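# Move sponge from under workbench into steel box on top

## Task

Retrieve the yellow sponge from beneath the workbench and place it inside the steel box. The steel box must end up resting flat on the workbench top with nothing overhanging the edge. Neither robot may tip over or finish leaning, or the task fails. The result must stay in place without a robot supporting it. At the end, open the grippers and move the robots away.

## Robot and tools

Two mobile robots share the job: "stretch" (Hello Robot Stretch 3, one arm) and "rby" (Rainbow Robotics RB-Y1, two arms plus a folding torso). Each reports its state in its own frames, so their positions relative to each other come only from images, lidar_m, wrist_depth_mm and head_depth_mm. Pressing one robot firmly into the other, or rby's arms into each other, ends the run; once two bases touch, even millimetres more of driving is a hard press. Objects touching robots are fine.

TOOLS
execute_actions: "actions" is a list holding one action or none (none just returns state and images). The action is an object keyed "stretch" and/or "rby"; all its motions begin together and may finish at different times. "cameras" picks images: any of rby_head_camera, rby_left_wrist_camera, rby_right_wrist_camera, stretch_head_camera, stretch_nav_camera, stretch_wrist_camera, or "all"; omitted or null means all, [] means none. The "pictures" line gives image order. An unknown key, unknown camera or out-of-range number rejects the whole call and nothing moves. If a result reports a stop, the remaining motion, wait and finished_scene calls in that same reply are skipped. Each action lasts at most 15 s.
wait: "seconds" 0 to 10; commands nothing new and returns state and images.
zoom_image: "camera" plus "region" [x0, y0, x1, y1] in pixels of that camera's latest full image, origin at top left, at most 504 by 504.
finished_scene: "scene" integer 1 to 2; ends the scene for good after the last command has been held.

BASE (both robots): "base" holds exactly one of {"translate_m": d} (relative drive in metres, forward positive) or {"rotate_rad": d} (relative turn in radians, counter-clockwise/left positive). Neither base can strafe. Offsets count from the pose in the latest state report. stretch: translate_m -1 to 1, rotate_rad -3.2 to 3.2. rby: translate_m -3 to 3, rotate_rad -3.2 to 3.2. Bases do not stop on collision; wheels keep pushing.

JOINTS: "joints" is a dictionary of absolute targets by name. A joint, base or robot left out of an action may still be driving toward an earlier target without saying so.

STRETCH: base 0.33 m long, 0.34 m wide; turns pivot 0.05 m behind the front edge; the arm reaches out to the robot's RIGHT, so drive to move the gripper forward. Joints: lift_m 0 to 1.1; arm_m 0 to 0.52; wrist_yaw_rad -1.345 to 4.42 (0 along the arm, positive toward the front, 3.0 folded over the base); wrist_pitch_rad -1.57 to 0.451 (negative tips fingers down); wrist_roll_rad -2.911 to 2.911; gripper_m -0.089 to 0.179 (bigger is wider; the real gap is smaller than the value); head_pan_rad -3.953 to 1.73 (-1.57 looks along the arm); head_tilt_rad -1.53 to 0.419 (negative down). Optional "contact_limits": {"arm_m": effort percent 1 to 100} halts the arm when its effort hits that level. Fold or unfold the wrist only with lift_m 0.32 to 0.95, wrist_pitch_rad -0.4, roll near 0; folded, lift may go to 0.25. With wrist_yaw_rad below -0.4 keep pitch at -0.5 or lower. Fast base speed needs lift_m below 0.30, arm_m below 0.03, wrist_yaw_rad above 2.54. Grip by commanding gripper_m under the object width; release at least 0.02 above the touch value. Tipping risk: pushing on rigid things with the gripper above about 0.45 m, driving while holding something fixed, snagging furniture (worst in reverse). If base_tilt leans, pull the gripper free, undo in small steps, lower lift to about 0.2.

RBY: base 0.66 m by 0.58 m, front edge 0.10 m ahead of the wheel axle; a bent leg can protrude forward. Joints: torso_squat_rad 0 to 1.2; torso_shift_rad -0.3 to 0.6; torso_pitch_rad -0.2 to 1.4 (positive bows); torso_yaw_rad -1.5 to 1.5 (positive left); shoulder_pitch ±2.356 (negative raises forward); left_shoulder_roll_rad 0 to 3.141, right_shoulder_roll_rad -3.141 to 0 (away from body); shoulder_yaw ±2.094; elbow -2.617 to 0.01 (negative bends); forearm_roll ±3.141; wrist_pitch -1.57 to 1.919; hand_roll ±2.705; left_gripper_m and right_gripper_m 0 to 0.1 (clear opening; command at least 0.005 under object width, "off_target" is then normal); head_pan_rad -0.523 to 0.523; head_tilt_rad -0.35 to 1.57 (positive down). Combined torso limits: squat+shift <= 1.52; squat-shift+pitch <= 1.57; shift+0.5pitch-0.4squat <= 0.7; shift+0.3pitch-0.5squat <= 0.39. Optional "speeds": translate_m 0.05 to 0.4 m/s, rotate_rad 0.1 to 1.509 rad/s; a base move needing over 8.667 s is refused. Optional "min_time_s" 0.1 to 8 sets a floor on arm and head motion duration. Each arm is rated 3 kg; heavy loads far forward tip it.

FRAMES: base frame origin on the floor between the drive wheels, x forward, y left, z up. Odometry frame is the starting base frame. stretch hand_pose is the closed-fingertip point; rby gives chest, left_hand and right_hand (pad midpoint, fingers along -z, closing along x).

RESULT LINES: base_status and joint_status per motion: done, off_target (may still push), contact_stop, time_out, torque_fault, limit_stop_at_<name> (limit_stop_at_own_body means rby's self-guard stopped it; move the arm away), stopped_with_arm, not_followed (rby arm targets withheld; read the "cause:" line). On rby a stop in one group (torso, left arm, right arm) halts that whole group. Back off a stopped arm or torso in its own action, arms first. on_its_own covers uncommanded parts; "held at" is the held target. motor_effort in percent, bracket = peak. base_odometry counts wheel turns, slips included; stretch also gives turned_by_wheels, turned_by_imu and base_tilt in degrees. lidar_m: 12 distances in 30-degree sectors from straight ahead counter-clockwise, plane 0.17 m high. Depth grids are 7 by 7 mm cells. MOTOR HOT warns at 65 °C; OVER-TEMPERATURE FAULT brakes an rby arm at 80 °C. An rby torque fault freezes it 10 s.

Avoid drops, slams, hard pushes and anything toppling.

Each tool is called after "Emit:" as a command line: name --argument value for each argument, lists and objects as JSON in quotes; but a table of rows of numbers goes row by row, as --pt "numbers of a row", without its own name.

## Session

Emit:
execute_actions --actions '[]'

Scene clock: 0.00 s.
stretch.base_odometry: x=+0.000 y=+0.000 heading=+0.000 (m, m, rad; stretch's odometry frame)
stretch.turned_by_wheels: +0.000 (rad since the last result)
stretch.turned_by_imu: +0.000 (rad since the last result)
stretch.base_tilt: forward=+0.6 right=+0.2 (deg)
stretch.lidar_m: 1.79 1.84 1.54 2.56 2.51 2.16 2.69 2.67 3.62 2.55 2.15 2.12
stretch.head_depth_mm: 1980 2211 2224 2223 2194 2192 2123 / 2007 2410 2398 2373 2365 2372 2256 / 2038 2604 2608 2598 2581 2573 2235 / 2059 2810 2867 2865 2841 2797 2221 / 2075 2768 2845 2889 2938 2922 2192 / 2103 2554 2600 2622 2647 2699 2178 / 2125 2357 2369 2407 2395 1751 1769
stretch.base_status: not commanded
stretch.joint_positions: lift_m=+0.401 arm_m=+0.000 wrist_yaw_rad=+2.851 wrist_pitch_rad=-0.365 wrist_roll_rad=+0.008 gripper_m=+0.037 head_pan_rad=-0.016 head_tilt_rad=-0.023
stretch.joint_status: not commanded
stretch.motor_effort: left_wheel=+0 right_wheel=-1 lift_m=+41 arm_m=-1 wrist_yaw_rad=-1 wrist_pitch_rad=+5 wrist_roll_rad=+0 gripper_m=+0 head_pan_rad=+1 head_tilt_rad=+3 (%)
stretch.hand_pose: x=+0.0448 y=+0.0763 z=+0.4258 quat_wxyz=(+0.228, +0.709, +0.026, +0.667) (m; stretch's base frame)
stretch.wrist_depth_mm: - - - - - - - / - - - - - - - / - - - - - - - / - - - - - - - / 805 851 906 878 895 955 933 / 715 725 - 726 759 755 770 / 596 - 618 627 614 633 647
rby.base_odometry: x=+0.000 y=+0.000 heading=+0.000 (m, m, rad; rby's odometry frame)
rby.base_status: not commanded
rby.joint_positions: torso_squat_rad=+0.350 torso_shift_rad=-0.001 torso_pitch_rad=+0.000 torso_yaw_rad=+0.000 left_shoulder_pitch_rad=+0.039 left_shoulder_roll_rad=+0.013 left_shoulder_yaw_rad=-0.026 left_elbow_rad=-0.141 left_forearm_roll_rad=+0.017 left_wrist_pitch_rad=+0.033 left_hand_roll_rad=-0.008 left_gripper_m=+0.099 right_shoulder_pitch_rad=-0.026 right_shoulder_roll_rad=-0.011 right_shoulder_yaw_rad=+0.037 right_elbow_rad=-0.240 right_forearm_roll_rad=-0.011 right_wrist_pitch_rad=-0.025 right_hand_roll_rad=+0.029 right_gripper_m=+0.100 head_pan_rad=+0.001 head_tilt_rad=+0.399
rby.joint_status: not commanded
rby.chest: x=-0.2286 y=-0.0012 z=+1.2475 quat_wxyz=(+1.000, +0.001, +0.000, +0.000) (m; rby's base frame)
rby.left_hand: x=-0.1955 y=+0.2290 z=+0.5632 quat_wxyz=(+0.999, +0.006, -0.036, -0.002) (m; rby's base frame)
rby.right_hand: x=-0.0883 y=-0.2225 z=+0.5758 quat_wxyz=(+0.989, -0.003, -0.144, +0.032) (m; rby's base frame)
pictures: rby_head_camera, rby_left_wrist_camera, rby_right_wrist_camera, stretch_head_camera (sideways: a quarter turn clockwise sets it upright), stretch_nav_camera (sideways: a quarter turn counterclockwise sets it upright), stretch_wrist_camera
Images, in order (width x height): rby_head_camera 896x504, rby_left_wrist_camera 644x364, rby_right_wrist_camera 644x364, stretch_head_camera 896x504, stretch_nav_camera 672x504, stretch_wrist_camera 644x364.

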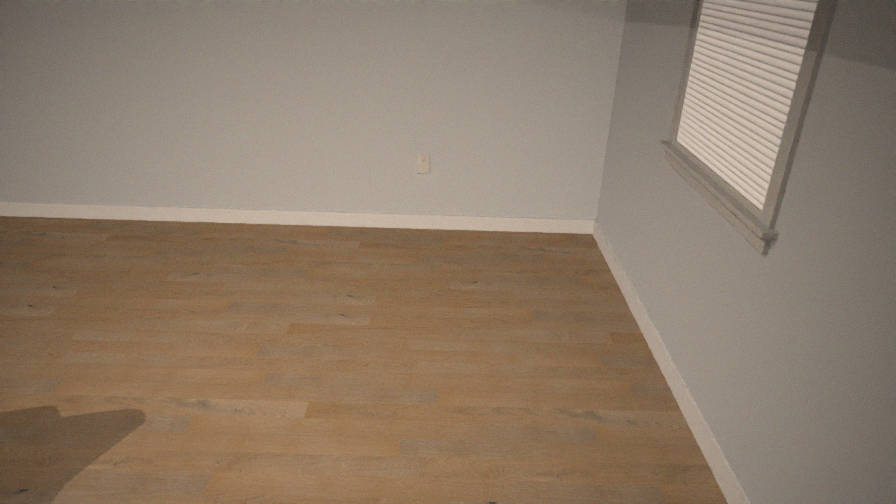

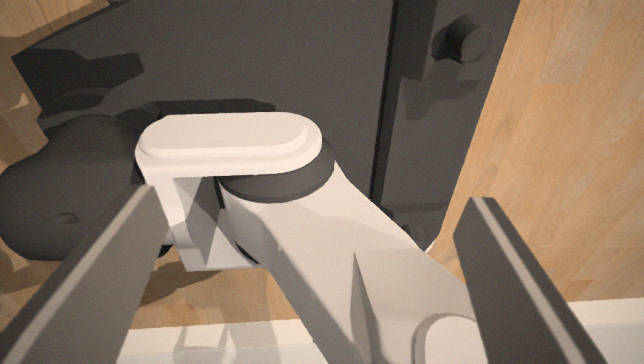

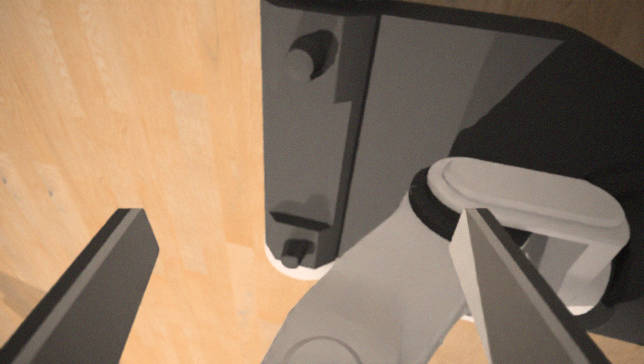

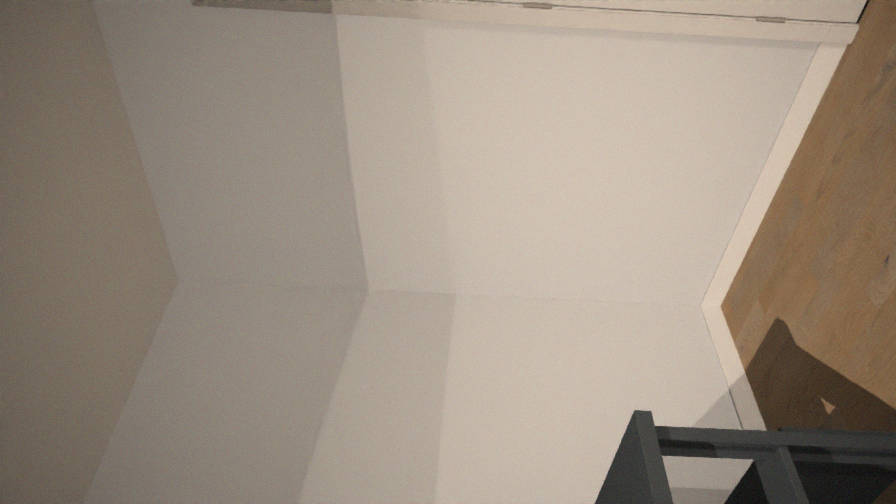

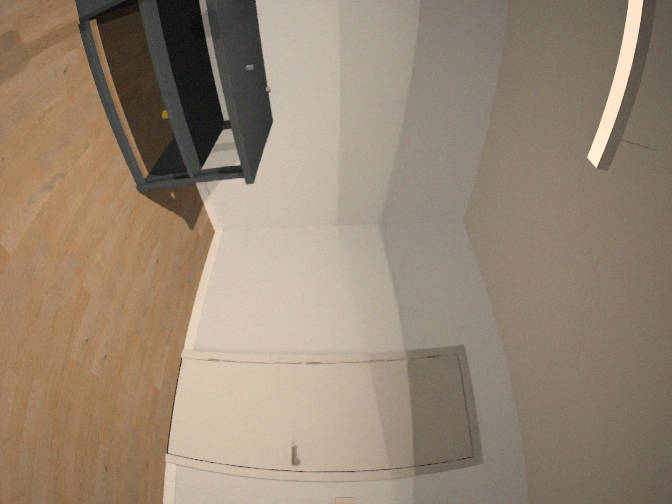

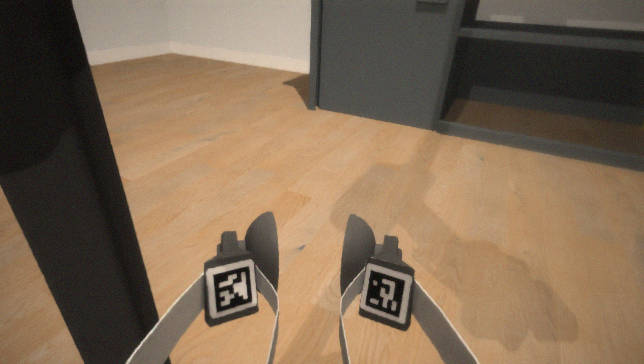

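Emit:
execute_actions --actions '[{"stretch":{"joints":{"head_pan_rad":1.1,"head_tilt_rad":-0.5}},"rby":{"base":{"rotate_rad":1.5},"joints":{"head_tilt_rad":0.3}}}]' --cameras '["rby_head_camera","stretch_head_camera","stretch_nav_camera"]'

Scene clock: 4.33 s.
stretch.base_odometry: x=+0.000 y=+0.000 heading=+0.000 (m, m, rad; stretch's odometry frame)
stretch.turned_by_wheels: +0.000 (rad since the last result)
stretch.turned_by_imu: +0.001 (rad since the last result)
stretch.base_tilt: forward=+0.6 right=+0.5 (deg)
stretch.lidar_m: 1.79 1.86 1.54 2.55 2.51 2.16 2.69 2.82 3.64 2.55 2.15 2.12
stretch.head_depth_mm: 1828 1967 1737 1877 2060 1625 1343 / 1883 2033 1712 1763 2006 1616 1340 / 1950 2092 1821 1701 1837 1612 1332 / 2001 2148 1805 1745 1885 1595 1328 / 2070 2231 1806 1827 1928 1596 1321 / 2114 2316 2499 2539 1985 1586 1319 / 2188 2388 2636 2642 1967 1569 1307
stretch.base_status: not commanded
stretch.joint_positions: lift_m=+0.401 arm_m=+0.000 wrist_yaw_rad=+2.851 wrist_pitch_rad=-0.365 wrist_roll_rad=+0.008 gripper_m=+0.037 head_pan_rad=+1.093 head_tilt_rad=-0.494
stretch.joint_status: all done
stretch.motor_effort: left_wheel=+0(0) right_wheel=+0(1) lift_m=+41(41) arm_m=+0(0) wrist_yaw_rad=-1(1) wrist_pitch_rad=+5(6) wrist_roll_rad=+0(0) gripper_m=+1(1) head_pan_rad=+3(33) head_tilt_rad=-4(42) (%)
stretch.hand_pose: x=+0.0448 y=+0.0763 z=+0.4258 quat_wxyz=(+0.228, +0.709, +0.026, +0.667) (m; stretch's base frame)
stretch.wrist_depth_mm: - - - - - - - / - - - - - - - / - - - - - - - / - - - - - - - / 776 860 911 901 902 906 932 / 722 732 - 737 769 768 748 / 612 - 608 634 615 649 659
rby.base_odometry: x=+0.000 y=+0.000 heading=+1.500 (m, m, rad; rby's odometry frame)
rby.base_status: done
rby.joint_positions: torso_squat_rad=+0.350 torso_shift_rad=-0.001 torso_pitch_rad=+0.000 torso_yaw_rad=+0.000 left_shoulder_pitch_rad=+0.039 left_shoulder_roll_rad=+0.013 left_shoulder_yaw_rad=-0.026 left_elbow_rad=-0.141 left_forearm_roll_rad=+0.017 left_wrist_pitch_rad=+0.033 left_hand_roll_rad=-0.008 left_gripper_m=+0.099 right_shoulder_pitch_rad=-0.026 right_shoulder_roll_rad=-0.011 right_shoulder_yaw_rad=+0.037 right_elbow_rad=-0.240 right_forearm_roll_rad=-0.011 right_wrist_pitch_rad=-0.025 right_hand_roll_rad=+0.029 right_gripper_m=+0.100 head_pan_rad=+0.001 head_tilt_rad=+0.300
rby.joint_status: all done
rby.chest: x=-0.2286 y=-0.0012 z=+1.2475 quat_wxyz=(+1.000, +0.001, +0.000, +0.000) (m; rby's base frame)
rby.left_hand: x=-0.1955 y=+0.2290 z=+0.5632 quat_wxyz=(+0.999, +0.006, -0.036, -0.002) (m; rby's base frame)
rby.right_hand: x=-0.0883 y=-0.2225 z=+0.5758 quat_wxyz=(+0.989, -0.003, -0.144, +0.032) (m; rby's base frame)
pictures: rby_head_camera, stretch_head_camera (sideways: a quarter turn clockwise sets it upright), stretch_nav_camera (sideways: a quarter turn counterclockwise sets it upright)
Images, in order (width x height): rby_head_camera 896x504, stretch_head_camera 896x504, stretch_nav_camera 672x504.

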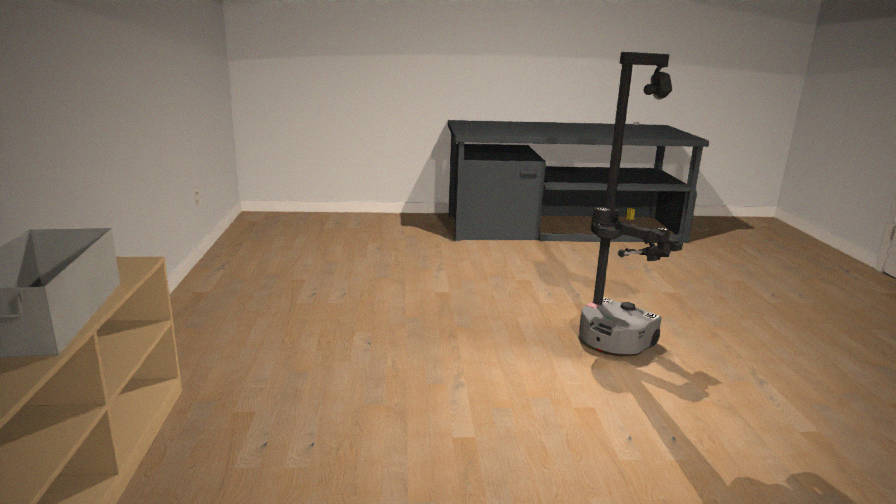

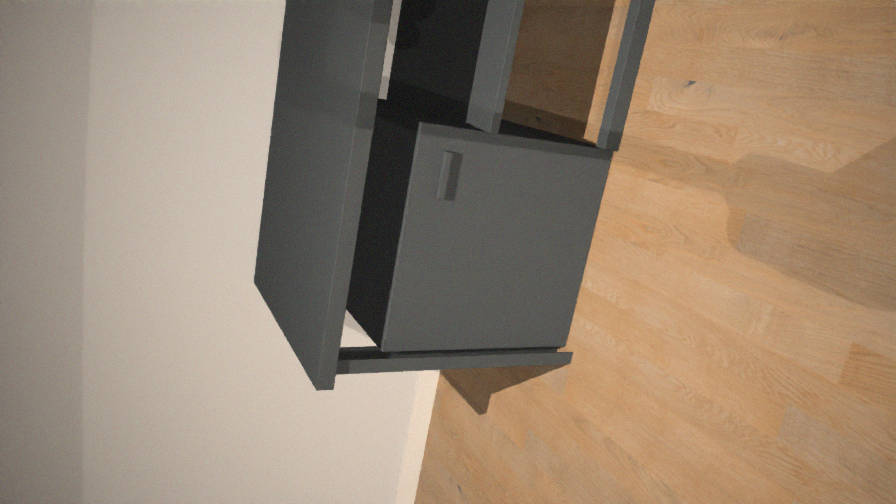

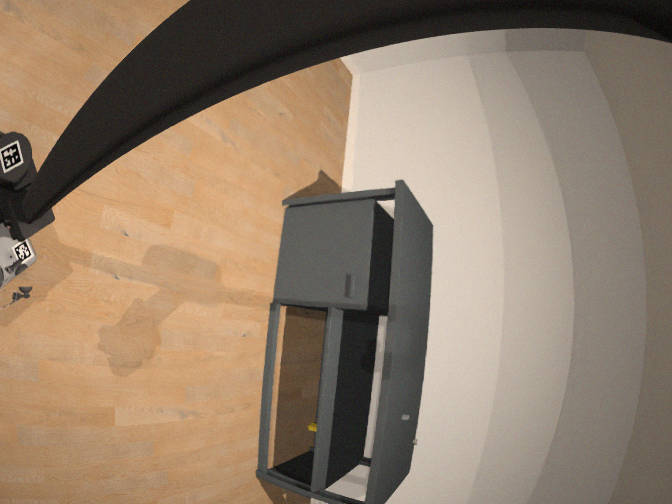

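Emit:
execute_actions --actions '[{"stretch":{"base":{"rotate_rad":0.3},"joints":{"lift_m":0.25}},"rby":{"base":{"rotate_rad":1.2},"joints":{"torso_squat_rad":0,"left_shoulder_roll_rad":0.9,"right_shoulder_roll_rad":-0.9}}}]' --cameras '["rby_head_camera"]'

Emit:
execute_actions --actions '[{"stretch":{"base":{"translate_m":1.0}},"rby":{"joints":{"left_shoulder_pitch_rad":-1.33,"right_shoulder_pitch_rad":-1.33,"left_elbow_rad":-0.1,"right_elbow_rad":-0.1,"left_forearm_roll_rad":0.95,"left_hand_roll_rad":-0.55,"right_forearm_roll_rad":-0.95,"right_hand_roll_rad":0.55,"left_wrist_pitch_rad":1.15,"right_wrist_pitch_rad":1.15,"left_shoulder_yaw_rad":0,"right_shoulder_yaw_rad":0,"left_shoulder_roll_rad":0.8,"right_shoulder_roll_rad":-0.8,"left_gripper_m":0.07,"right_gripper_m":0.07}}}]' --cameras '[]'

Emit:
execute_actions --actions '[{"stretch":{"base":{"translate_m":0.37}}}]' --cameras '[]'

Emit:
execute_actions --actions '[{"stretch":{"base":{"rotate_rad":2.32},"joints":{"head_pan_rad":-1.57,"head_tilt_rad":-0.9}}}]' --cameras '["rby_head_camera","stretch_head_camera","stretch_nav_camera"]'

Scene clock: 9.03 s.
stretch.base_odometry: x=+0.000 y=+0.000 heading=+0.300 (m, m, rad; stretch's odometry frame)
stretch.turned_by_wheels: +0.300 (rad since the last result)
stretch.turned_by_imu: +0.296 (rad since the last result)
stretch.base_tilt: forward=+0.7 right=+0.2 (deg)
stretch.lidar_m: 1.79 1.54 1.60 2.60 2.16 2.37 2.67 2.92 3.08 2.23 2.12 2.21
stretch.head_depth_mm: 1939 2065 1726 1653 1747 1625 1341 / 2054 2196 1841 1744 1861 1608 1341 / 2187 2353 2487 1870 1951 1604 1329 / 2321 2516 2733 2705 2012 1596 1329 / 2461 2683 2950 2673 1988 1584 1322 / 2659 2901 3216 2663 1981 1585 1314 / 2687 2845 3066 2633 1965 1575 1307
stretch.base_status: done
stretch.joint_positions: lift_m=+0.250 arm_m=+0.000 wrist_yaw_rad=+2.851 wrist_pitch_rad=-0.365 wrist_roll_rad=+0.008 gripper_m=+0.037 head_pan_rad=+1.093 head_tilt_rad=-0.494
stretch.joint_status: all done
stretch.motor_effort: left_wheel=-1(4) right_wheel=+1(4) lift_m=+32(33) arm_m=+0(0) wrist_yaw_rad=+0(0) wrist_pitch_rad=+5(5) wrist_roll_rad=+0(1) gripper_m=+0(0) head_pan_rad=+2(3) head_tilt_rad=-5(4) (%)
stretch.hand_pose: x=+0.0448 y=+0.0763 z=+0.2750 quat_wxyz=(+0.228, +0.709, +0.026, +0.667) (m; stretch's base frame)
stretch.wrist_depth_mm: - - - - - - - / - - - - - - - / - - - - - - - / - 774 799 811 861 853 888 / - 614 657 642 665 677 675 / 506 524 - 531 547 551 552 / 446 - - 453 437 466 469
rby.base_odometry: x=+0.000 y=+0.000 heading=+2.699 (m, m, rad; rby's odometry frame)
rby.base_status: done
rby.joint_positions: torso_squat_rad=+0.000 torso_shift_rad=-0.001 torso_pitch_rad=+0.000 torso_yaw_rad=+0.000 left_shoulder_pitch_rad=+0.039 left_shoulder_roll_rad=+0.900 left_shoulder_yaw_rad=-0.026 left_elbow_rad=-0.141 left_forearm_roll_rad=+0.017 left_wrist_pitch_rad=+0.033 left_hand_roll_rad=-0.008 left_gripper_m=+0.099 right_shoulder_pitch_rad=-0.026 right_shoulder_roll_rad=-0.900 right_shoulder_yaw_rad=+0.037 right_elbow_rad=-0.240 right_forearm_roll_rad=-0.011 right_wrist_pitch_rad=-0.025 right_hand_roll_rad=+0.029 right_gripper_m=+0.100 head_pan_rad=+0.001 head_tilt_rad=+0.300
rby.joint_status: all done
rby.chest: x=-0.2287 y=-0.0013 z=+1.2899 quat_wxyz=(+1.000, +0.001, +0.000, +0.000) (m; rby's base frame)
rby.left_hand: x=-0.1931 y=+0.8169 z=+0.8942 quat_wxyz=(+0.900, +0.434, -0.025, -0.033) (m; rby's base frame)
rby.right_hand: x=-0.0899 y=-0.8077 z=+0.8992 quat_wxyz=(+0.891, -0.430, -0.120, +0.080) (m; rby's base frame)
pictures: rby_head_camera
Images, in order (width x height): rby_head_camera 896x504.

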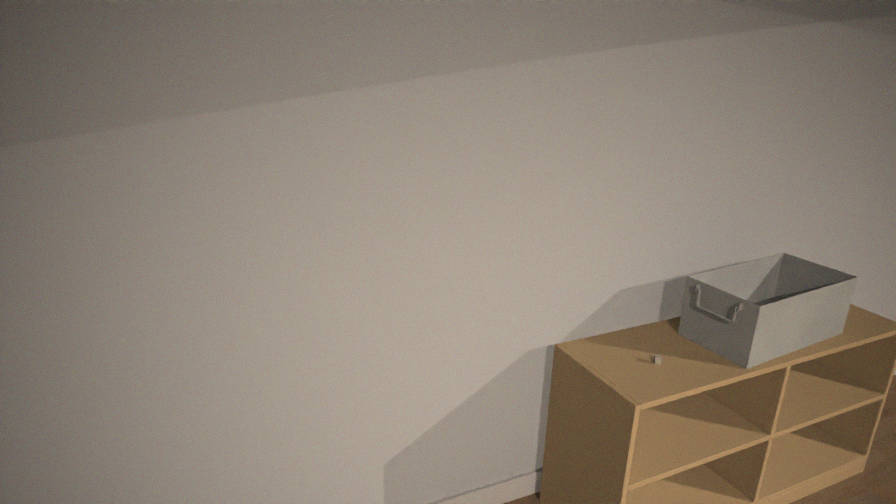

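Scene clock: 13.97 s.
stretch.base_odometry: x=+0.955 y=+0.295 heading=+0.300 (m, m, rad; stretch's odometry frame)
stretch.turned_by_wheels: +0.000 (rad since the last result)
stretch.turned_by_imu: +0.003 (rad since the last result)
stretch.base_tilt: forward=+0.8 right=+0.3 (deg)
stretch.lidar_m: 0.80 1.33 0.93 0.96 3.04 2.93 3.67 4.47 2.35 1.70 1.62 1.71
stretch.head_depth_mm: 1188 1275 1357 1103 814 1026 928 / 1256 1350 1435 1094 806 1060 971 / 1333 1432 1512 1083 835 1081 1305 / 1415 1531 1584 1073 899 1105 1327 / 1515 1647 1625 1063 1144 1232 1305 / 1637 1787 1597 1060 1170 1328 1311 / 1757 1938 1981 1158 1302 1487 1307
stretch.base_status: done
stretch.joint_positions: lift_m=+0.250 arm_m=+0.000 wrist_yaw_rad=+2.851 wrist_pitch_rad=-0.365 wrist_roll_rad=+0.008 gripper_m=+0.037 head_pan_rad=+1.093 head_tilt_rad=-0.494
stretch.joint_status: not commanded
stretch.motor_effort: left_wheel=-1(7) right_wheel=+1(8) lift_m=+32(32) arm_m=+0(1) wrist_yaw_rad=+0(1) wrist_pitch_rad=+5(5) wrist_roll_rad=+0(0) gripper_m=+0(0) head_pan_rad=+2(3) head_tilt_rad=-4(3) (%)
stretch.hand_pose: x=+0.0448 y=+0.0763 z=+0.2750 quat_wxyz=(+0.228, +0.709, +0.026, +0.667) (m; stretch's base frame)
stretch.wrist_depth_mm: - - - 952 - - - / - - - - - - - / - - - - - - - / - 770 811 810 825 857 922 / - 630 653 644 653 657 619 / 509 524 - 521 542 536 564 / 446 - - 441 433 462 468
rby.base_odometry: x=+0.000 y=+0.000 heading=+2.699 (m, m, rad; rby's odometry frame)
rby.base_status: not commanded
rby.joint_positions: torso_squat_rad=+0.000 torso_shift_rad=-0.001 torso_pitch_rad=+0.000 torso_yaw_rad=+0.000 left_shoulder_pitch_rad=-1.330 left_shoulder_roll_rad=+0.800 left_shoulder_yaw_rad=+0.000 left_elbow_rad=-0.100 left_forearm_roll_rad=+0.950 left_wrist_pitch_rad=+1.150 left_hand_roll_rad=-0.550 left_gripper_m=+0.070 right_shoulder_pitch_rad=-1.330 right_shoulder_roll_rad=-0.800 right_shoulder_yaw_rad=+0.000 right_elbow_rad=-0.100 right_forearm_roll_rad=-0.950 right_wrist_pitch_rad=+1.150 right_hand_roll_rad=+0.550 right_gripper_m=+0.070 head_pan_rad=+0.001 head_tilt_rad=+0.300
rby.joint_status: all done
rby.chest: x=-0.2286 y=-0.0012 z=+1.2899 quat_wxyz=(+1.000, +0.001, +0.000, +0.000) (m; rby's base frame)
rby.left_hand: x=+0.3823 y=+0.4182 z=+1.1888 quat_wxyz=(+0.941, -0.118, -0.318, +0.009) (m; rby's base frame)
rby.right_hand: x=+0.3824 y=-0.4199 z=+1.1869 quat_wxyz=(+0.941, +0.120, -0.317, -0.010) (m; rby's base frame)
pictures: none
No camera images: the call's "cameras" was empty. Leave "cameras" out to get every camera's image.

Scene clock: 16.97 s.
stretch.base_odometry: x=+1.309 y=+0.405 heading=+0.300 (m, m, rad; stretch's odometry frame)
stretch.turned_by_wheels: +0.000 (rad since the last result)
stretch.turned_by_imu: +0.001 (rad since the last result)
stretch.base_tilt: forward=+0.6 right=+0.2 (deg)
stretch.lidar_m: 0.43 1.02 1.05 0.89 1.40 3.26 3.99 4.80 2.08 1.50 1.46 0.46
stretch.head_depth_mm: 909 969 1039 1070 815 644 533 / 962 1032 1106 1094 807 640 530 / 1019 1097 1186 1085 801 638 528 / 1089 1174 1276 1070 796 634 526 / 1163 1266 1358 1066 791 630 559 / 1248 1363 1461 1055 786 627 863 / 1349 1482 1543 1045 782 659 923
stretch.base_status: done
stretch.joint_positions: lift_m=+0.250 arm_m=+0.000 wrist_yaw_rad=+2.851 wrist_pitch_rad=-0.365 wrist_roll_rad=+0.008 gripper_m=+0.037 head_pan_rad=+1.093 head_tilt_rad=-0.494
stretch.joint_status: not commanded
stretch.motor_effort: left_wheel=-1(6) right_wheel=+1(8) lift_m=+32(32) arm_m=-1(0) wrist_yaw_rad=+0(0) wrist_pitch_rad=+5(5) wrist_roll_rad=+0(0) gripper_m=+1(0) head_pan_rad=+3(3) head_tilt_rad=-4(4) (%)
stretch.hand_pose: x=+0.0448 y=+0.0763 z=+0.2750 quat_wxyz=(+0.228, +0.709, +0.026, +0.667) (m; stretch's base frame)
stretch.wrist_depth_mm: - 891 935 - - 897 803 / - - 976 - - 943 798 / - - - - - 974 866 / - 785 767 811 839 847 859 / - 615 652 615 653 682 682 / 498 528 - 521 476 547 566 / 441 - - 450 434 423 472
rby.base_odometry: x=+0.000 y=+0.000 heading=+2.699 (m, m, rad; rby's odometry frame)
rby.base_status: not commanded
rby.joint_positions: torso_squat_rad=+0.000 torso_shift_rad=-0.001 torso_pitch_rad=+0.000 torso_yaw_rad=+0.000 left_shoulder_pitch_rad=-1.330 left_shoulder_roll_rad=+0.800 left_shoulder_yaw_rad=+0.000 left_elbow_rad=-0.100 left_forearm_roll_rad=+0.950 left_wrist_pitch_rad=+1.150 left_hand_roll_rad=-0.550 left_gripper_m=+0.070 right_shoulder_pitch_rad=-1.330 right_shoulder_roll_rad=-0.800 right_shoulder_yaw_rad=+0.000 right_elbow_rad=-0.100 right_forearm_roll_rad=-0.950 right_wrist_pitch_rad=+1.150 right_hand_roll_rad=+0.550 right_gripper_m=+0.070 head_pan_rad=+0.001 head_tilt_rad=+0.300
rby.joint_status: not commanded
rby.chest: x=-0.2286 y=-0.0012 z=+1.2899 quat_wxyz=(+1.000, +0.001, +0.000, +0.000) (m; rby's base frame)
rby.left_hand: x=+0.3823 y=+0.4182 z=+1.1888 quat_wxyz=(+0.941, -0.118, -0.318, +0.009) (m; rby's base frame)
rby.right_hand: x=+0.3824 y=-0.4199 z=+1.1869 quat_wxyz=(+0.941, +0.120, -0.317, -0.010) (m; rby's base frame)
pictures: none
No camera images: the call's "cameras" was empty. Leave "cameras" out to get every camera's image.

Scene clock: 19.50 s.
stretch.base_odometry: x=+1.309 y=+0.405 heading=+2.620 (m, m, rad; stretch's odometry frame)
stretch.turned_by_wheels: +2.320 (rad since the last result)
stretch.turned_by_imu: +2.276 (rad since the last result)
stretch.base_tilt: forward=+0.6 right=+0.3 (deg)
stretch.lidar_m: 3.19 3.26 4.04 3.43 1.77 1.45 1.47 0.44 0.58 1.02 0.98 0.89
stretch.head_depth_mm: 922 930 761 643 556 846 1105 / 943 926 757 640 558 873 1118 / 971 921 752 637 565 884 1134 / 992 915 750 636 573 1147 1148 / 1016 907 740 632 583 1164 1129 / 1030 902 743 630 893 1195 1118 / 1052 895 738 627 904 1215 1112
stretch.base_status: done
stretch.joint_positions: lift_m=+0.250 arm_m=+0.000 wrist_yaw_rad=+2.851 wrist_pitch_rad=-0.365 wrist_roll_rad=+0.008 gripper_m=+0.037 head_pan_rad=-1.563 head_tilt_rad=-0.889
stretch.joint_status: all done
stretch.motor_effort: left_wheel=-1(7) right_wheel=+1(9) lift_m=+32(32) arm_m=+0(1) wrist_yaw_rad=+0(1) wrist_pitch_rad=+5(5) wrist_roll_rad=+0(0) gripper_m=+0(0) head_pan_rad=-2(32) head_tilt_rad=-7(39) (%)
stretch.hand_pose: x=+0.0448 y=+0.0763 z=+0.2750 quat_wxyz=(+0.228, +0.709, +0.026, +0.667) (m; stretch's base frame)
stretch.wrist_depth_mm: - - - - - - - / - - - - - - - / - - - - - - - / - 800 813 802 858 868 901 / - 636 662 639 659 659 692 / 501 519 - 528 555 543 548 / 443 - - 450 439 465 466
rby.base_odometry: x=+0.000 y=+0.000 heading=+2.699 (m, m, rad; rby's odometry frame)
rby.base_status: not commanded
rby.joint_positions: torso_squat_rad=+0.000 torso_shift_rad=-0.001 torso_pitch_rad=+0.000 torso_yaw_rad=+0.000 left_shoulder_pitch_rad=-1.330 left_shoulder_roll_rad=+0.800 left_shoulder_yaw_rad=+0.000 left_elbow_rad=-0.100 left_forearm_roll_rad=+0.950 left_wrist_pitch_rad=+1.150 left_hand_roll_rad=-0.550 left_gripper_m=+0.070 right_shoulder_pitch_rad=-1.330 right_shoulder_roll_rad=-0.800 right_shoulder_yaw_rad=+0.000 right_elbow_rad=-0.100 right_forearm_roll_rad=-0.950 right_wrist_pitch_rad=+1.150 right_hand_roll_rad=+0.550 right_gripper_m=+0.070 head_pan_rad=+0.001 head_tilt_rad=+0.300
rby.joint_status: not commanded
rby.chest: x=-0.2286 y=-0.0012 z=+1.2899 quat_wxyz=(+1.000, +0.001, +0.000, +0.000) (m; rby's base frame)
rby.left_hand: x=+0.3823 y=+0.4182 z=+1.1888 quat_wxyz=(+0.941, -0.118, -0.318, +0.009) (m; rby's base frame)
rby.right_hand: x=+0.3824 y=-0.4199 z=+1.1869 quat_wxyz=(+0.941, +0.120, -0.317, -0.010) (m; rby's base frame)
pictures: rby_head_camera, stretch_head_camera (sideways: a quarter turn clockwise sets it upright), stretch_nav_camera (sideways: a quarter turn counterclockwise sets it upright)
Images, in order (width x height): rby_head_camera 896x504, stretch_head_camera 896x504, stretch_nav_camera 672x504.

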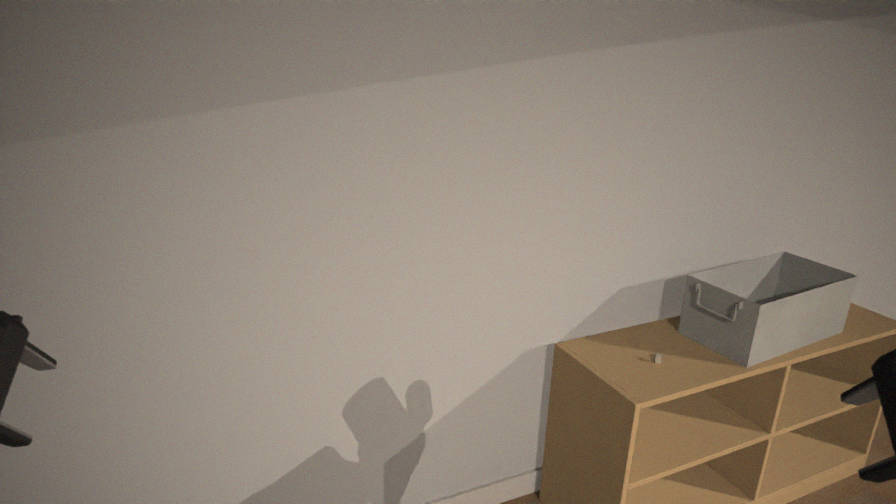

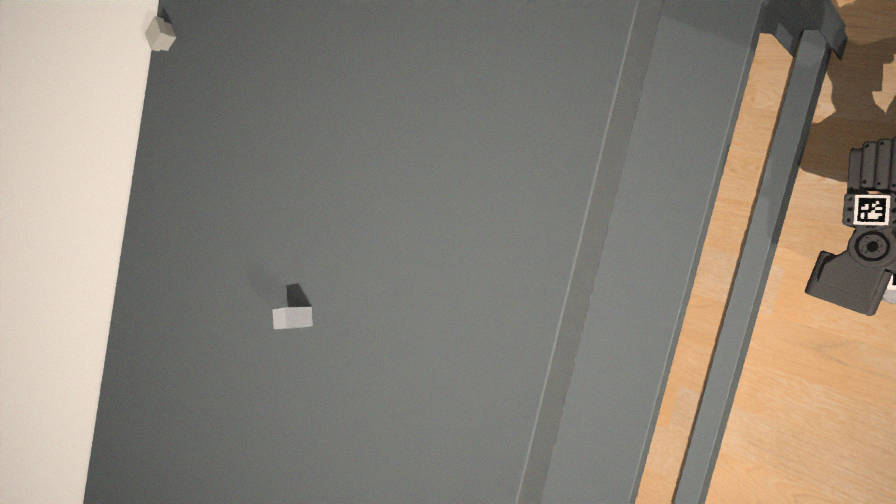

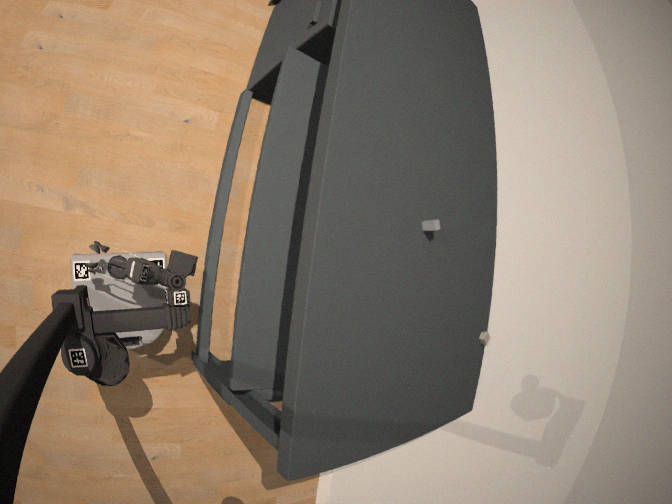

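Emit:
execute_actions --actions '[{"stretch":{"base":{"translate_m":0.3}},"rby":{"base":{"rotate_rad":-0.9}}}]' --cameras '["rby_head_camera"]'

Emit:
execute_actions --actions '[{"stretch":{"base":{"rotate_rad":0.5}}}]' --cameras '[]'

Emit:
execute_actions --actions '[{"stretch":{"base":{"translate_m":0.35}}}]' --cameras '[]'

Emit:
execute_actions --actions '[{"stretch":{"base":{"rotate_rad":-0.7}}}]' --cameras '[]'

Emit:
execute_actions --actions '[{"stretch":{"base":{"translate_m":-0.45},"joints":{"head_tilt_rad":-0.75,"lift_m":0.5,"wrist_pitch_rad":-0.4}}}]' --cameras '["stretch_head_camera","stretch_nav_camera"]'

Scene clock: 23.57 s.
stretch.base_odometry: x=+1.049 y=+0.554 heading=+2.620 (m, m, rad; stretch's odometry frame)
stretch.turned_by_wheels: +0.000 (rad since the last result)
stretch.turned_by_imu: +0.001 (rad since the last result)
stretch.base_tilt: forward=+0.8 right=+0.3 (deg)
stretch.lidar_m: 2.90 2.97 3.96 4.15 2.14 1.74 1.76 0.69 1.07 1.07 0.67 0.74
stretch.head_depth_mm: 971 931 742 642 590 891 1131 / 999 925 757 639 596 1156 1132 / 1019 919 754 637 901 1180 1150 / 1041 914 750 634 914 1200 1157 / 1050 909 747 632 925 1220 1126 / 1065 902 743 630 961 1225 1120 / 1082 895 737 641 976 1238 1112
stretch.base_status: done
stretch.joint_positions: lift_m=+0.250 arm_m=+0.000 wrist_yaw_rad=+2.851 wrist_pitch_rad=-0.365 wrist_roll_rad=+0.008 gripper_m=+0.037 head_pan_rad=-1.563 head_tilt_rad=-0.889
stretch.joint_status: not commanded
stretch.motor_effort: left_wheel=-1(6) right_wheel=+0(9) lift_m=+32(32) arm_m=-1(0) wrist_yaw_rad=-1(0) wrist_pitch_rad=+5(5) wrist_roll_rad=+0(1) gripper_m=+0(0) head_pan_rad=-2(2) head_tilt_rad=-7(7) (%)
stretch.hand_pose: x=+0.0448 y=+0.0763 z=+0.2750 quat_wxyz=(+0.228, +0.709, +0.026, +0.667) (m; stretch's base frame)
stretch.wrist_depth_mm: - - - - - - - / - - - - - - - / - - - - - - - / - 784 783 827 829 901 878 / - 624 658 655 654 668 680 / 514 512 - 534 537 559 551 / 442 - - 457 445 458 465
rby.base_odometry: x=+0.000 y=-0.001 heading=+1.800 (m, m, rad; rby's odometry frame)
rby.base_status: done
rby.joint_positions: torso_squat_rad=+0.000 torso_shift_rad=-0.001 torso_pitch_rad=+0.000 torso_yaw_rad=+0.000 left_shoulder_pitch_rad=-1.330 left_shoulder_roll_rad=+0.800 left_shoulder_yaw_rad=+0.000 left_elbow_rad=-0.100 left_forearm_roll_rad=+0.950 left_wrist_pitch_rad=+1.150 left_hand_roll_rad=-0.550 left_gripper_m=+0.070 right_shoulder_pitch_rad=-1.330 right_shoulder_roll_rad=-0.800 right_shoulder_yaw_rad=+0.000 right_elbow_rad=-0.100 right_forearm_roll_rad=-0.950 right_wrist_pitch_rad=+1.150 right_hand_roll_rad=+0.550 right_gripper_m=+0.070 head_pan_rad=+0.001 head_tilt_rad=+0.300
rby.joint_status: not commanded
rby.chest: x=-0.2286 y=-0.0012 z=+1.2899 quat_wxyz=(+1.000, +0.001, +0.000, +0.000) (m; rby's base frame)
rby.left_hand: x=+0.3823 y=+0.4182 z=+1.1887 quat_wxyz=(+0.941, -0.118, -0.318, +0.009) (m; rby's base frame)
rby.right_hand: x=+0.3824 y=-0.4199 z=+1.1869 quat_wxyz=(+0.941, +0.120, -0.317, -0.010) (m; rby's base frame)
pictures: rby_head_camera
Images, in order (width x height): rby_head_camera 896x504.

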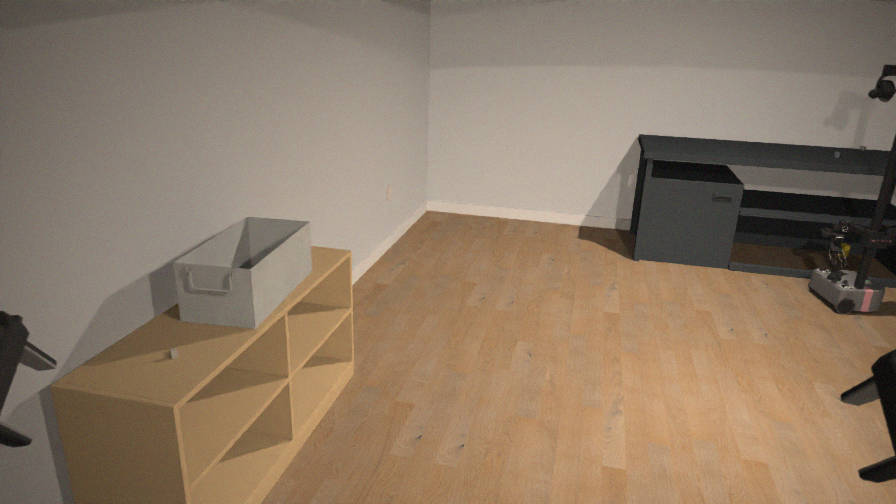

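Scene clock: 24.97 s.
stretch.base_odometry: x=+1.049 y=+0.554 heading=+3.120 (m, m, rad; stretch's odometry frame)
stretch.turned_by_wheels: +0.500 (rad since the last result)
stretch.turned_by_imu: +0.491 (rad since the last result)
stretch.base_tilt: forward=+0.5 right=+0.1 (deg)
stretch.lidar_m: 2.97 3.94 4.41 2.20 1.75 1.74 0.69 1.05 1.07 0.66 0.70 2.89
stretch.head_depth_mm: 1071 934 761 643 578 849 1107 / 1132 924 757 640 904 889 1114 / 1179 917 754 650 954 1224 1150 / 1172 915 749 680 1007 1235 1158 / 1162 908 746 1002 1317 1248 1127 / 1152 903 780 1127 1382 1250 1118 / 1145 897 1038 1436 1410 1240 1112
stretch.base_status: done
stretch.joint_positions: lift_m=+0.250 arm_m=+0.000 wrist_yaw_rad=+2.851 wrist_pitch_rad=-0.365 wrist_roll_rad=+0.008 gripper_m=+0.037 head_pan_rad=-1.563 head_tilt_rad=-0.889
stretch.joint_status: not commanded
stretch.motor_effort: left_wheel=-1(7) right_wheel=+0(6) lift_m=+32(32) arm_m=-1(0) wrist_yaw_rad=-1(0) wrist_pitch_rad=+5(5) wrist_roll_rad=+1(1) gripper_m=+0(0) head_pan_rad=-3(2) head_tilt_rad=-8(7) (%)
stretch.hand_pose: x=+0.0448 y=+0.0763 z=+0.2750 quat_wxyz=(+0.228, +0.709, +0.026, +0.667) (m; stretch's base frame)
stretch.wrist_depth_mm: - - - - - - - / - - - - - - - / - - - - - - - / - 790 778 832 848 880 890 / - 630 652 635 668 663 674 / 498 520 - 520 551 542 553 / 445 - - 450 439 460 474
rby.base_odometry: x=+0.000 y=-0.001 heading=+1.800 (m, m, rad; rby's odometry frame)
rby.base_status: not commanded
rby.joint_positions: torso_squat_rad=+0.000 torso_shift_rad=-0.001 torso_pitch_rad=+0.000 torso_yaw_rad=+0.000 left_shoulder_pitch_rad=-1.330 left_shoulder_roll_rad=+0.800 left_shoulder_yaw_rad=+0.000 left_elbow_rad=-0.100 left_forearm_roll_rad=+0.950 left_wrist_pitch_rad=+1.150 left_hand_roll_rad=-0.550 left_gripper_m=+0.070 right_shoulder_pitch_rad=-1.330 right_shoulder_roll_rad=-0.800 right_shoulder_yaw_rad=+0.000 right_elbow_rad=-0.100 right_forearm_roll_rad=-0.950 right_wrist_pitch_rad=+1.150 right_hand_roll_rad=+0.550 right_gripper_m=+0.070 head_pan_rad=+0.001 head_tilt_rad=+0.300
rby.joint_status: not commanded
rby.chest: x=-0.2286 y=-0.0012 z=+1.2899 quat_wxyz=(+1.000, +0.001, +0.000, +0.000) (m; rby's base frame)
rby.left_hand: x=+0.3823 y=+0.4182 z=+1.1887 quat_wxyz=(+0.941, -0.118, -0.318, +0.009) (m; rby's base frame)
rby.right_hand: x=+0.3824 y=-0.4199 z=+1.1869 quat_wxyz=(+0.941, +0.120, -0.317, -0.010) (m; rby's base frame)
pictures: none
No camera images: the call's "cameras" was empty. Leave "cameras" out to get every camera's image.

Scene clock: 27.90 s.
stretch.base_odometry: x=+0.699 y=+0.562 heading=+3.120 (m, m, rad; stretch's odometry frame)
stretch.turned_by_wheels: +0.000 (rad since the last result)
stretch.turned_by_imu: +0.001 (rad since the last result)
stretch.base_tilt: forward=+0.7 right=+0.3 (deg)
stretch.lidar_m: 2.63 3.65 4.53 2.53 2.02 2.00 1.05 1.30 0.68 0.69 1.04 2.62
stretch.head_depth_mm: 1196 931 762 1057 1017 1239 1135 / 1187 928 777 974 1301 1265 1129 / 1180 920 960 1085 1339 1259 1154 / 1173 914 1053 1242 1394 1255 1163 / 1696 940 1158 1463 1417 1253 1129 / 1941 1050 1437 1597 1409 1248 1121 / 2227 2256 1902 1616 1404 1245 1115
stretch.base_status: done
stretch.joint_positions: lift_m=+0.250 arm_m=+0.000 wrist_yaw_rad=+2.851 wrist_pitch_rad=-0.365 wrist_roll_rad=+0.008 gripper_m=+0.037 head_pan_rad=-1.563 head_tilt_rad=-0.889
stretch.joint_status: not commanded
stretch.motor_effort: left_wheel=-1(7) right_wheel=+1(6) lift_m=+32(32) arm_m=+0(0) wrist_yaw_rad=-1(0) wrist_pitch_rad=+6(5) wrist_roll_rad=+0(0) gripper_m=-1(1) head_pan_rad=-2(3) head_tilt_rad=-7(7) (%)
stretch.hand_pose: x=+0.0448 y=+0.0763 z=+0.2750 quat_wxyz=(+0.228, +0.709, +0.026, +0.667) (m; stretch's base frame)
stretch.wrist_depth_mm: - - - - - - - / - - - - - - - / - - - - - - - / - 764 797 823 835 871 839 / - 626 667 642 656 669 682 / 506 517 - 534 549 546 558 / 441 - - 448 445 462 460
rby.base_odometry: x=+0.000 y=-0.001 heading=+1.800 (m, m, rad; rby's odometry frame)
rby.base_status: not commanded
rby.joint_positions: torso_squat_rad=+0.000 torso_shift_rad=-0.001 torso_pitch_rad=+0.000 torso_yaw_rad=+0.000 left_shoulder_pitch_rad=-1.330 left_shoulder_roll_rad=+0.800 left_shoulder_yaw_rad=+0.000 left_elbow_rad=-0.100 left_forearm_roll_rad=+0.950 left_wrist_pitch_rad=+1.150 left_hand_roll_rad=-0.550 left_gripper_m=+0.070 right_shoulder_pitch_rad=-1.330 right_shoulder_roll_rad=-0.800 right_shoulder_yaw_rad=+0.000 right_elbow_rad=-0.100 right_forearm_roll_rad=-0.950 right_wrist_pitch_rad=+1.150 right_hand_roll_rad=+0.550 right_gripper_m=+0.070 head_pan_rad=+0.001 head_tilt_rad=+0.300
rby.joint_status: not commanded
rby.chest: x=-0.2286 y=-0.0012 z=+1.2899 quat_wxyz=(+1.000, +0.001, +0.000, +0.000) (m; rby's base frame)
rby.left_hand: x=+0.3823 y=+0.4182 z=+1.1887 quat_wxyz=(+0.941, -0.118, -0.318, +0.009) (m; rby's base frame)
rby.right_hand: x=+0.3824 y=-0.4199 z=+1.1869 quat_wxyz=(+0.941, +0.120, -0.317, -0.010) (m; rby's base frame)
pictures: none
No camera images: the call's "cameras" was empty. Leave "cameras" out to get every camera's image.

Scene clock: 29.47 s.
stretch.base_odometry: x=+0.699 y=+0.562 heading=+2.420 (m, m, rad; stretch's odometry frame)
stretch.turned_by_wheels: -0.700 (rad since the last result)
stretch.turned_by_imu: -0.687 (rad since the last result)
stretch.base_tilt: forward=+0.6 right=+0.4 (deg)
stretch.lidar_m: 2.63 2.62 3.43 3.78 2.92 2.09 2.00 1.04 1.25 0.99 0.68 0.89
stretch.head_depth_mm: 1153 933 761 1086 1410 1268 1133 / 1147 923 757 1103 1404 1265 1130 / 1147 922 754 1101 1400 1255 1155 / 1151 912 748 1096 1394 1251 1158 / 1156 907 747 1093 1415 1252 1132 / 1150 901 760 1042 1298 1247 1118 / 1142 897 757 947 1252 1244 1115
stretch.base_status: done
stretch.joint_positions: lift_m=+0.250 arm_m=+0.000 wrist_yaw_rad=+2.851 wrist_pitch_rad=-0.365 wrist_roll_rad=+0.008 gripper_m=+0.037 head_pan_rad=-1.563 head_tilt_rad=-0.889
stretch.joint_status: not commanded
stretch.motor_effort: left_wheel=+1(8) right_wheel=-2(6) lift_m=+32(32) arm_m=-1(1) wrist_yaw_rad=-1(0) wrist_pitch_rad=+5(5) wrist_roll_rad=+0(0) gripper_m=+1(1) head_pan_rad=-2(3) head_tilt_rad=-7(7) (%)
stretch.hand_pose: x=+0.0448 y=+0.0763 z=+0.2750 quat_wxyz=(+0.228, +0.709, +0.026, +0.667) (m; stretch's base frame)
stretch.wrist_depth_mm: - - - - - - - / - - - - - - - / - - - - - - - / - 796 810 815 837 845 889 / - 619 651 640 665 678 682 / 505 528 - 527 548 551 555 / 448 - - 445 452 459 471
rby.base_odometry: x=+0.000 y=-0.001 heading=+1.800 (m, m, rad; rby's odometry frame)
rby.base_status: not commanded
rby.joint_positions: torso_squat_rad=+0.000 torso_shift_rad=-0.001 torso_pitch_rad=+0.000 torso_yaw_rad=+0.000 left_shoulder_pitch_rad=-1.330 left_shoulder_roll_rad=+0.800 left_shoulder_yaw_rad=+0.000 left_elbow_rad=-0.100 left_forearm_roll_rad=+0.950 left_wrist_pitch_rad=+1.150 left_hand_roll_rad=-0.550 left_gripper_m=+0.070 right_shoulder_pitch_rad=-1.330 right_shoulder_roll_rad=-0.800 right_shoulder_yaw_rad=+0.000 right_elbow_rad=-0.100 right_forearm_roll_rad=-0.950 right_wrist_pitch_rad=+1.150 right_hand_roll_rad=+0.550 right_gripper_m=+0.070 head_pan_rad=+0.001 head_tilt_rad=+0.300
rby.joint_status: not commanded
rby.chest: x=-0.2286 y=-0.0012 z=+1.2899 quat_wxyz=(+1.000, +0.001, +0.000, +0.000) (m; rby's base frame)
rby.left_hand: x=+0.3823 y=+0.4182 z=+1.1887 quat_wxyz=(+0.941, -0.118, -0.318, +0.009) (m; rby's base frame)
rby.right_hand: x=+0.3824 y=-0.4199 z=+1.1869 quat_wxyz=(+0.941, +0.120, -0.317, -0.010) (m; rby's base frame)
pictures: none
No camera images: the call's "cameras" was empty. Leave "cameras" out to get every camera's image.

Scene clock: 34.97 s.
stretch.base_odometry: x=+1.037 y=+0.265 heading=+2.420 (m, m, rad; stretch's odometry frame)
stretch.turned_by_wheels: +0.000 (rad since the last result)
stretch.turned_by_imu: +0.000 (rad since the last result)
stretch.base_tilt: forward=+0.5 right=+0.4 (deg)
stretch.lidar_m: 3.07 3.02 3.71 4.54 2.28 1.63 1.56 1.64 0.73 1.29 0.99 0.94
stretch.head_depth_mm: 1156 1230 930 763 1054 1269 1175 / 1156 1239 923 781 1077 1346 1177 / 1160 1230 919 777 1075 1333 1172 / 1169 1209 911 771 1068 1284 1171 / 1174 1202 903 769 1060 1280 1162 / 1178 1192 900 763 1079 1286 1159 / 1184 1177 894 780 1080 1292 1147
stretch.base_status: done
stretch.joint_positions: lift_m=+0.500 arm_m=+0.000 wrist_yaw_rad=+2.851 wrist_pitch_rad=-0.414 wrist_roll_rad=+0.008 gripper_m=+0.037 head_pan_rad=-1.563 head_tilt_rad=-0.755
stretch.joint_status: all done
stretch.motor_effort: left_wheel=+1(7) right_wheel=-2(8) lift_m=+50(51) arm_m=-1(1) wrist_yaw_rad=+0(0) wrist_pitch_rad=+5(4) wrist_roll_rad=+0(0) gripper_m=+0(0) head_pan_rad=-3(2) head_tilt_rad=+3(20) (%)
stretch.hand_pose: x=+0.0431 y=+0.0707 z=+0.5133 quat_wxyz=(+0.244, +0.708, +0.043, +0.661) (m; stretch's base frame)
stretch.wrist_depth_mm: - - - - - - - / - - - - - - - / - - - - - - - / - - - - - - - / 954 979 - - - - - / 793 - - 849 884 840 872 / 677 - 687 716 696 729 774
rby.base_odometry: x=+0.000 y=-0.001 heading=+1.800 (m, m, rad; rby's odometry frame)
rby.base_status: not commanded
rby.joint_positions: torso_squat_rad=+0.000 torso_shift_rad=-0.001 torso_pitch_rad=+0.000 torso_yaw_rad=+0.000 left_shoulder_pitch_rad=-1.330 left_shoulder_roll_rad=+0.800 left_shoulder_yaw_rad=+0.000 left_elbow_rad=-0.100 left_forearm_roll_rad=+0.950 left_wrist_pitch_rad=+1.150 left_hand_roll_rad=-0.550 left_gripper_m=+0.070 right_shoulder_pitch_rad=-1.330 right_shoulder_roll_rad=-0.800 right_shoulder_yaw_rad=+0.000 right_elbow_rad=-0.100 right_forearm_roll_rad=-0.950 right_wrist_pitch_rad=+1.150 right_hand_roll_rad=+0.550 right_gripper_m=+0.070 head_pan_rad=+0.001 head_tilt_rad=+0.300
rby.joint_status: not commanded
rby.chest: x=-0.2286 y=-0.0012 z=+1.2899 quat_wxyz=(+1.000, +0.001, +0.000, +0.000) (m; rby's base frame)
rby.left_hand: x=+0.3823 y=+0.4182 z=+1.1887 quat_wxyz=(+0.941, -0.118, -0.318, +0.009) (m; rby's base frame)
rby.right_hand: x=+0.3824 y=-0.4199 z=+1.1869 quat_wxyz=(+0.941, +0.120, -0.317, -0.010) (m; rby's base frame)
pictures: stretch_head_camera (sideways: a quarter turn clockwise sets it upright), stretch_nav_camera (sideways: a quarter turn counterclockwise sets it upright)
Images, in order (width x height): stretch_head_camera 896x504, stretch_nav_camera 672x504.

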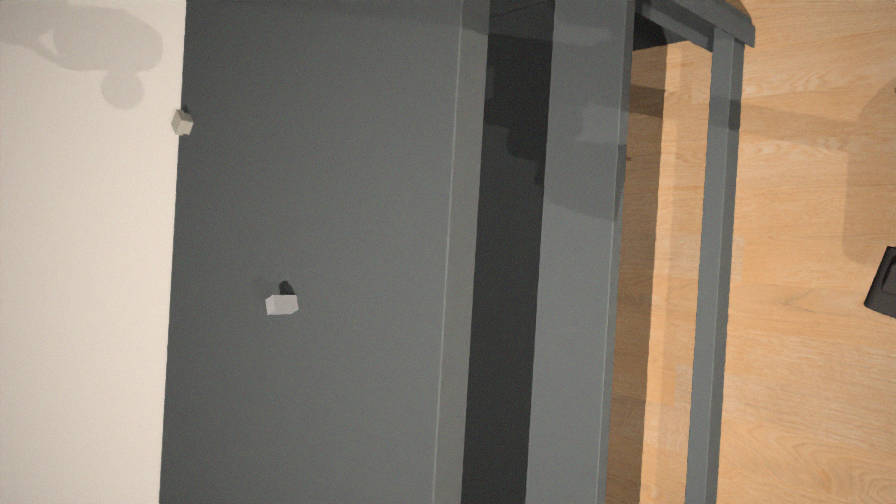

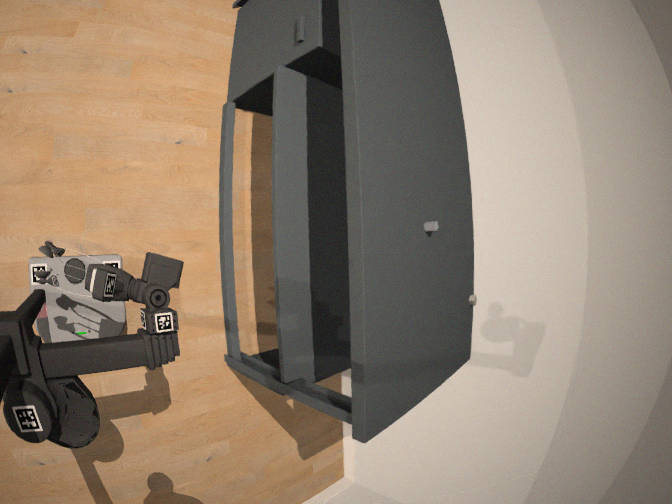

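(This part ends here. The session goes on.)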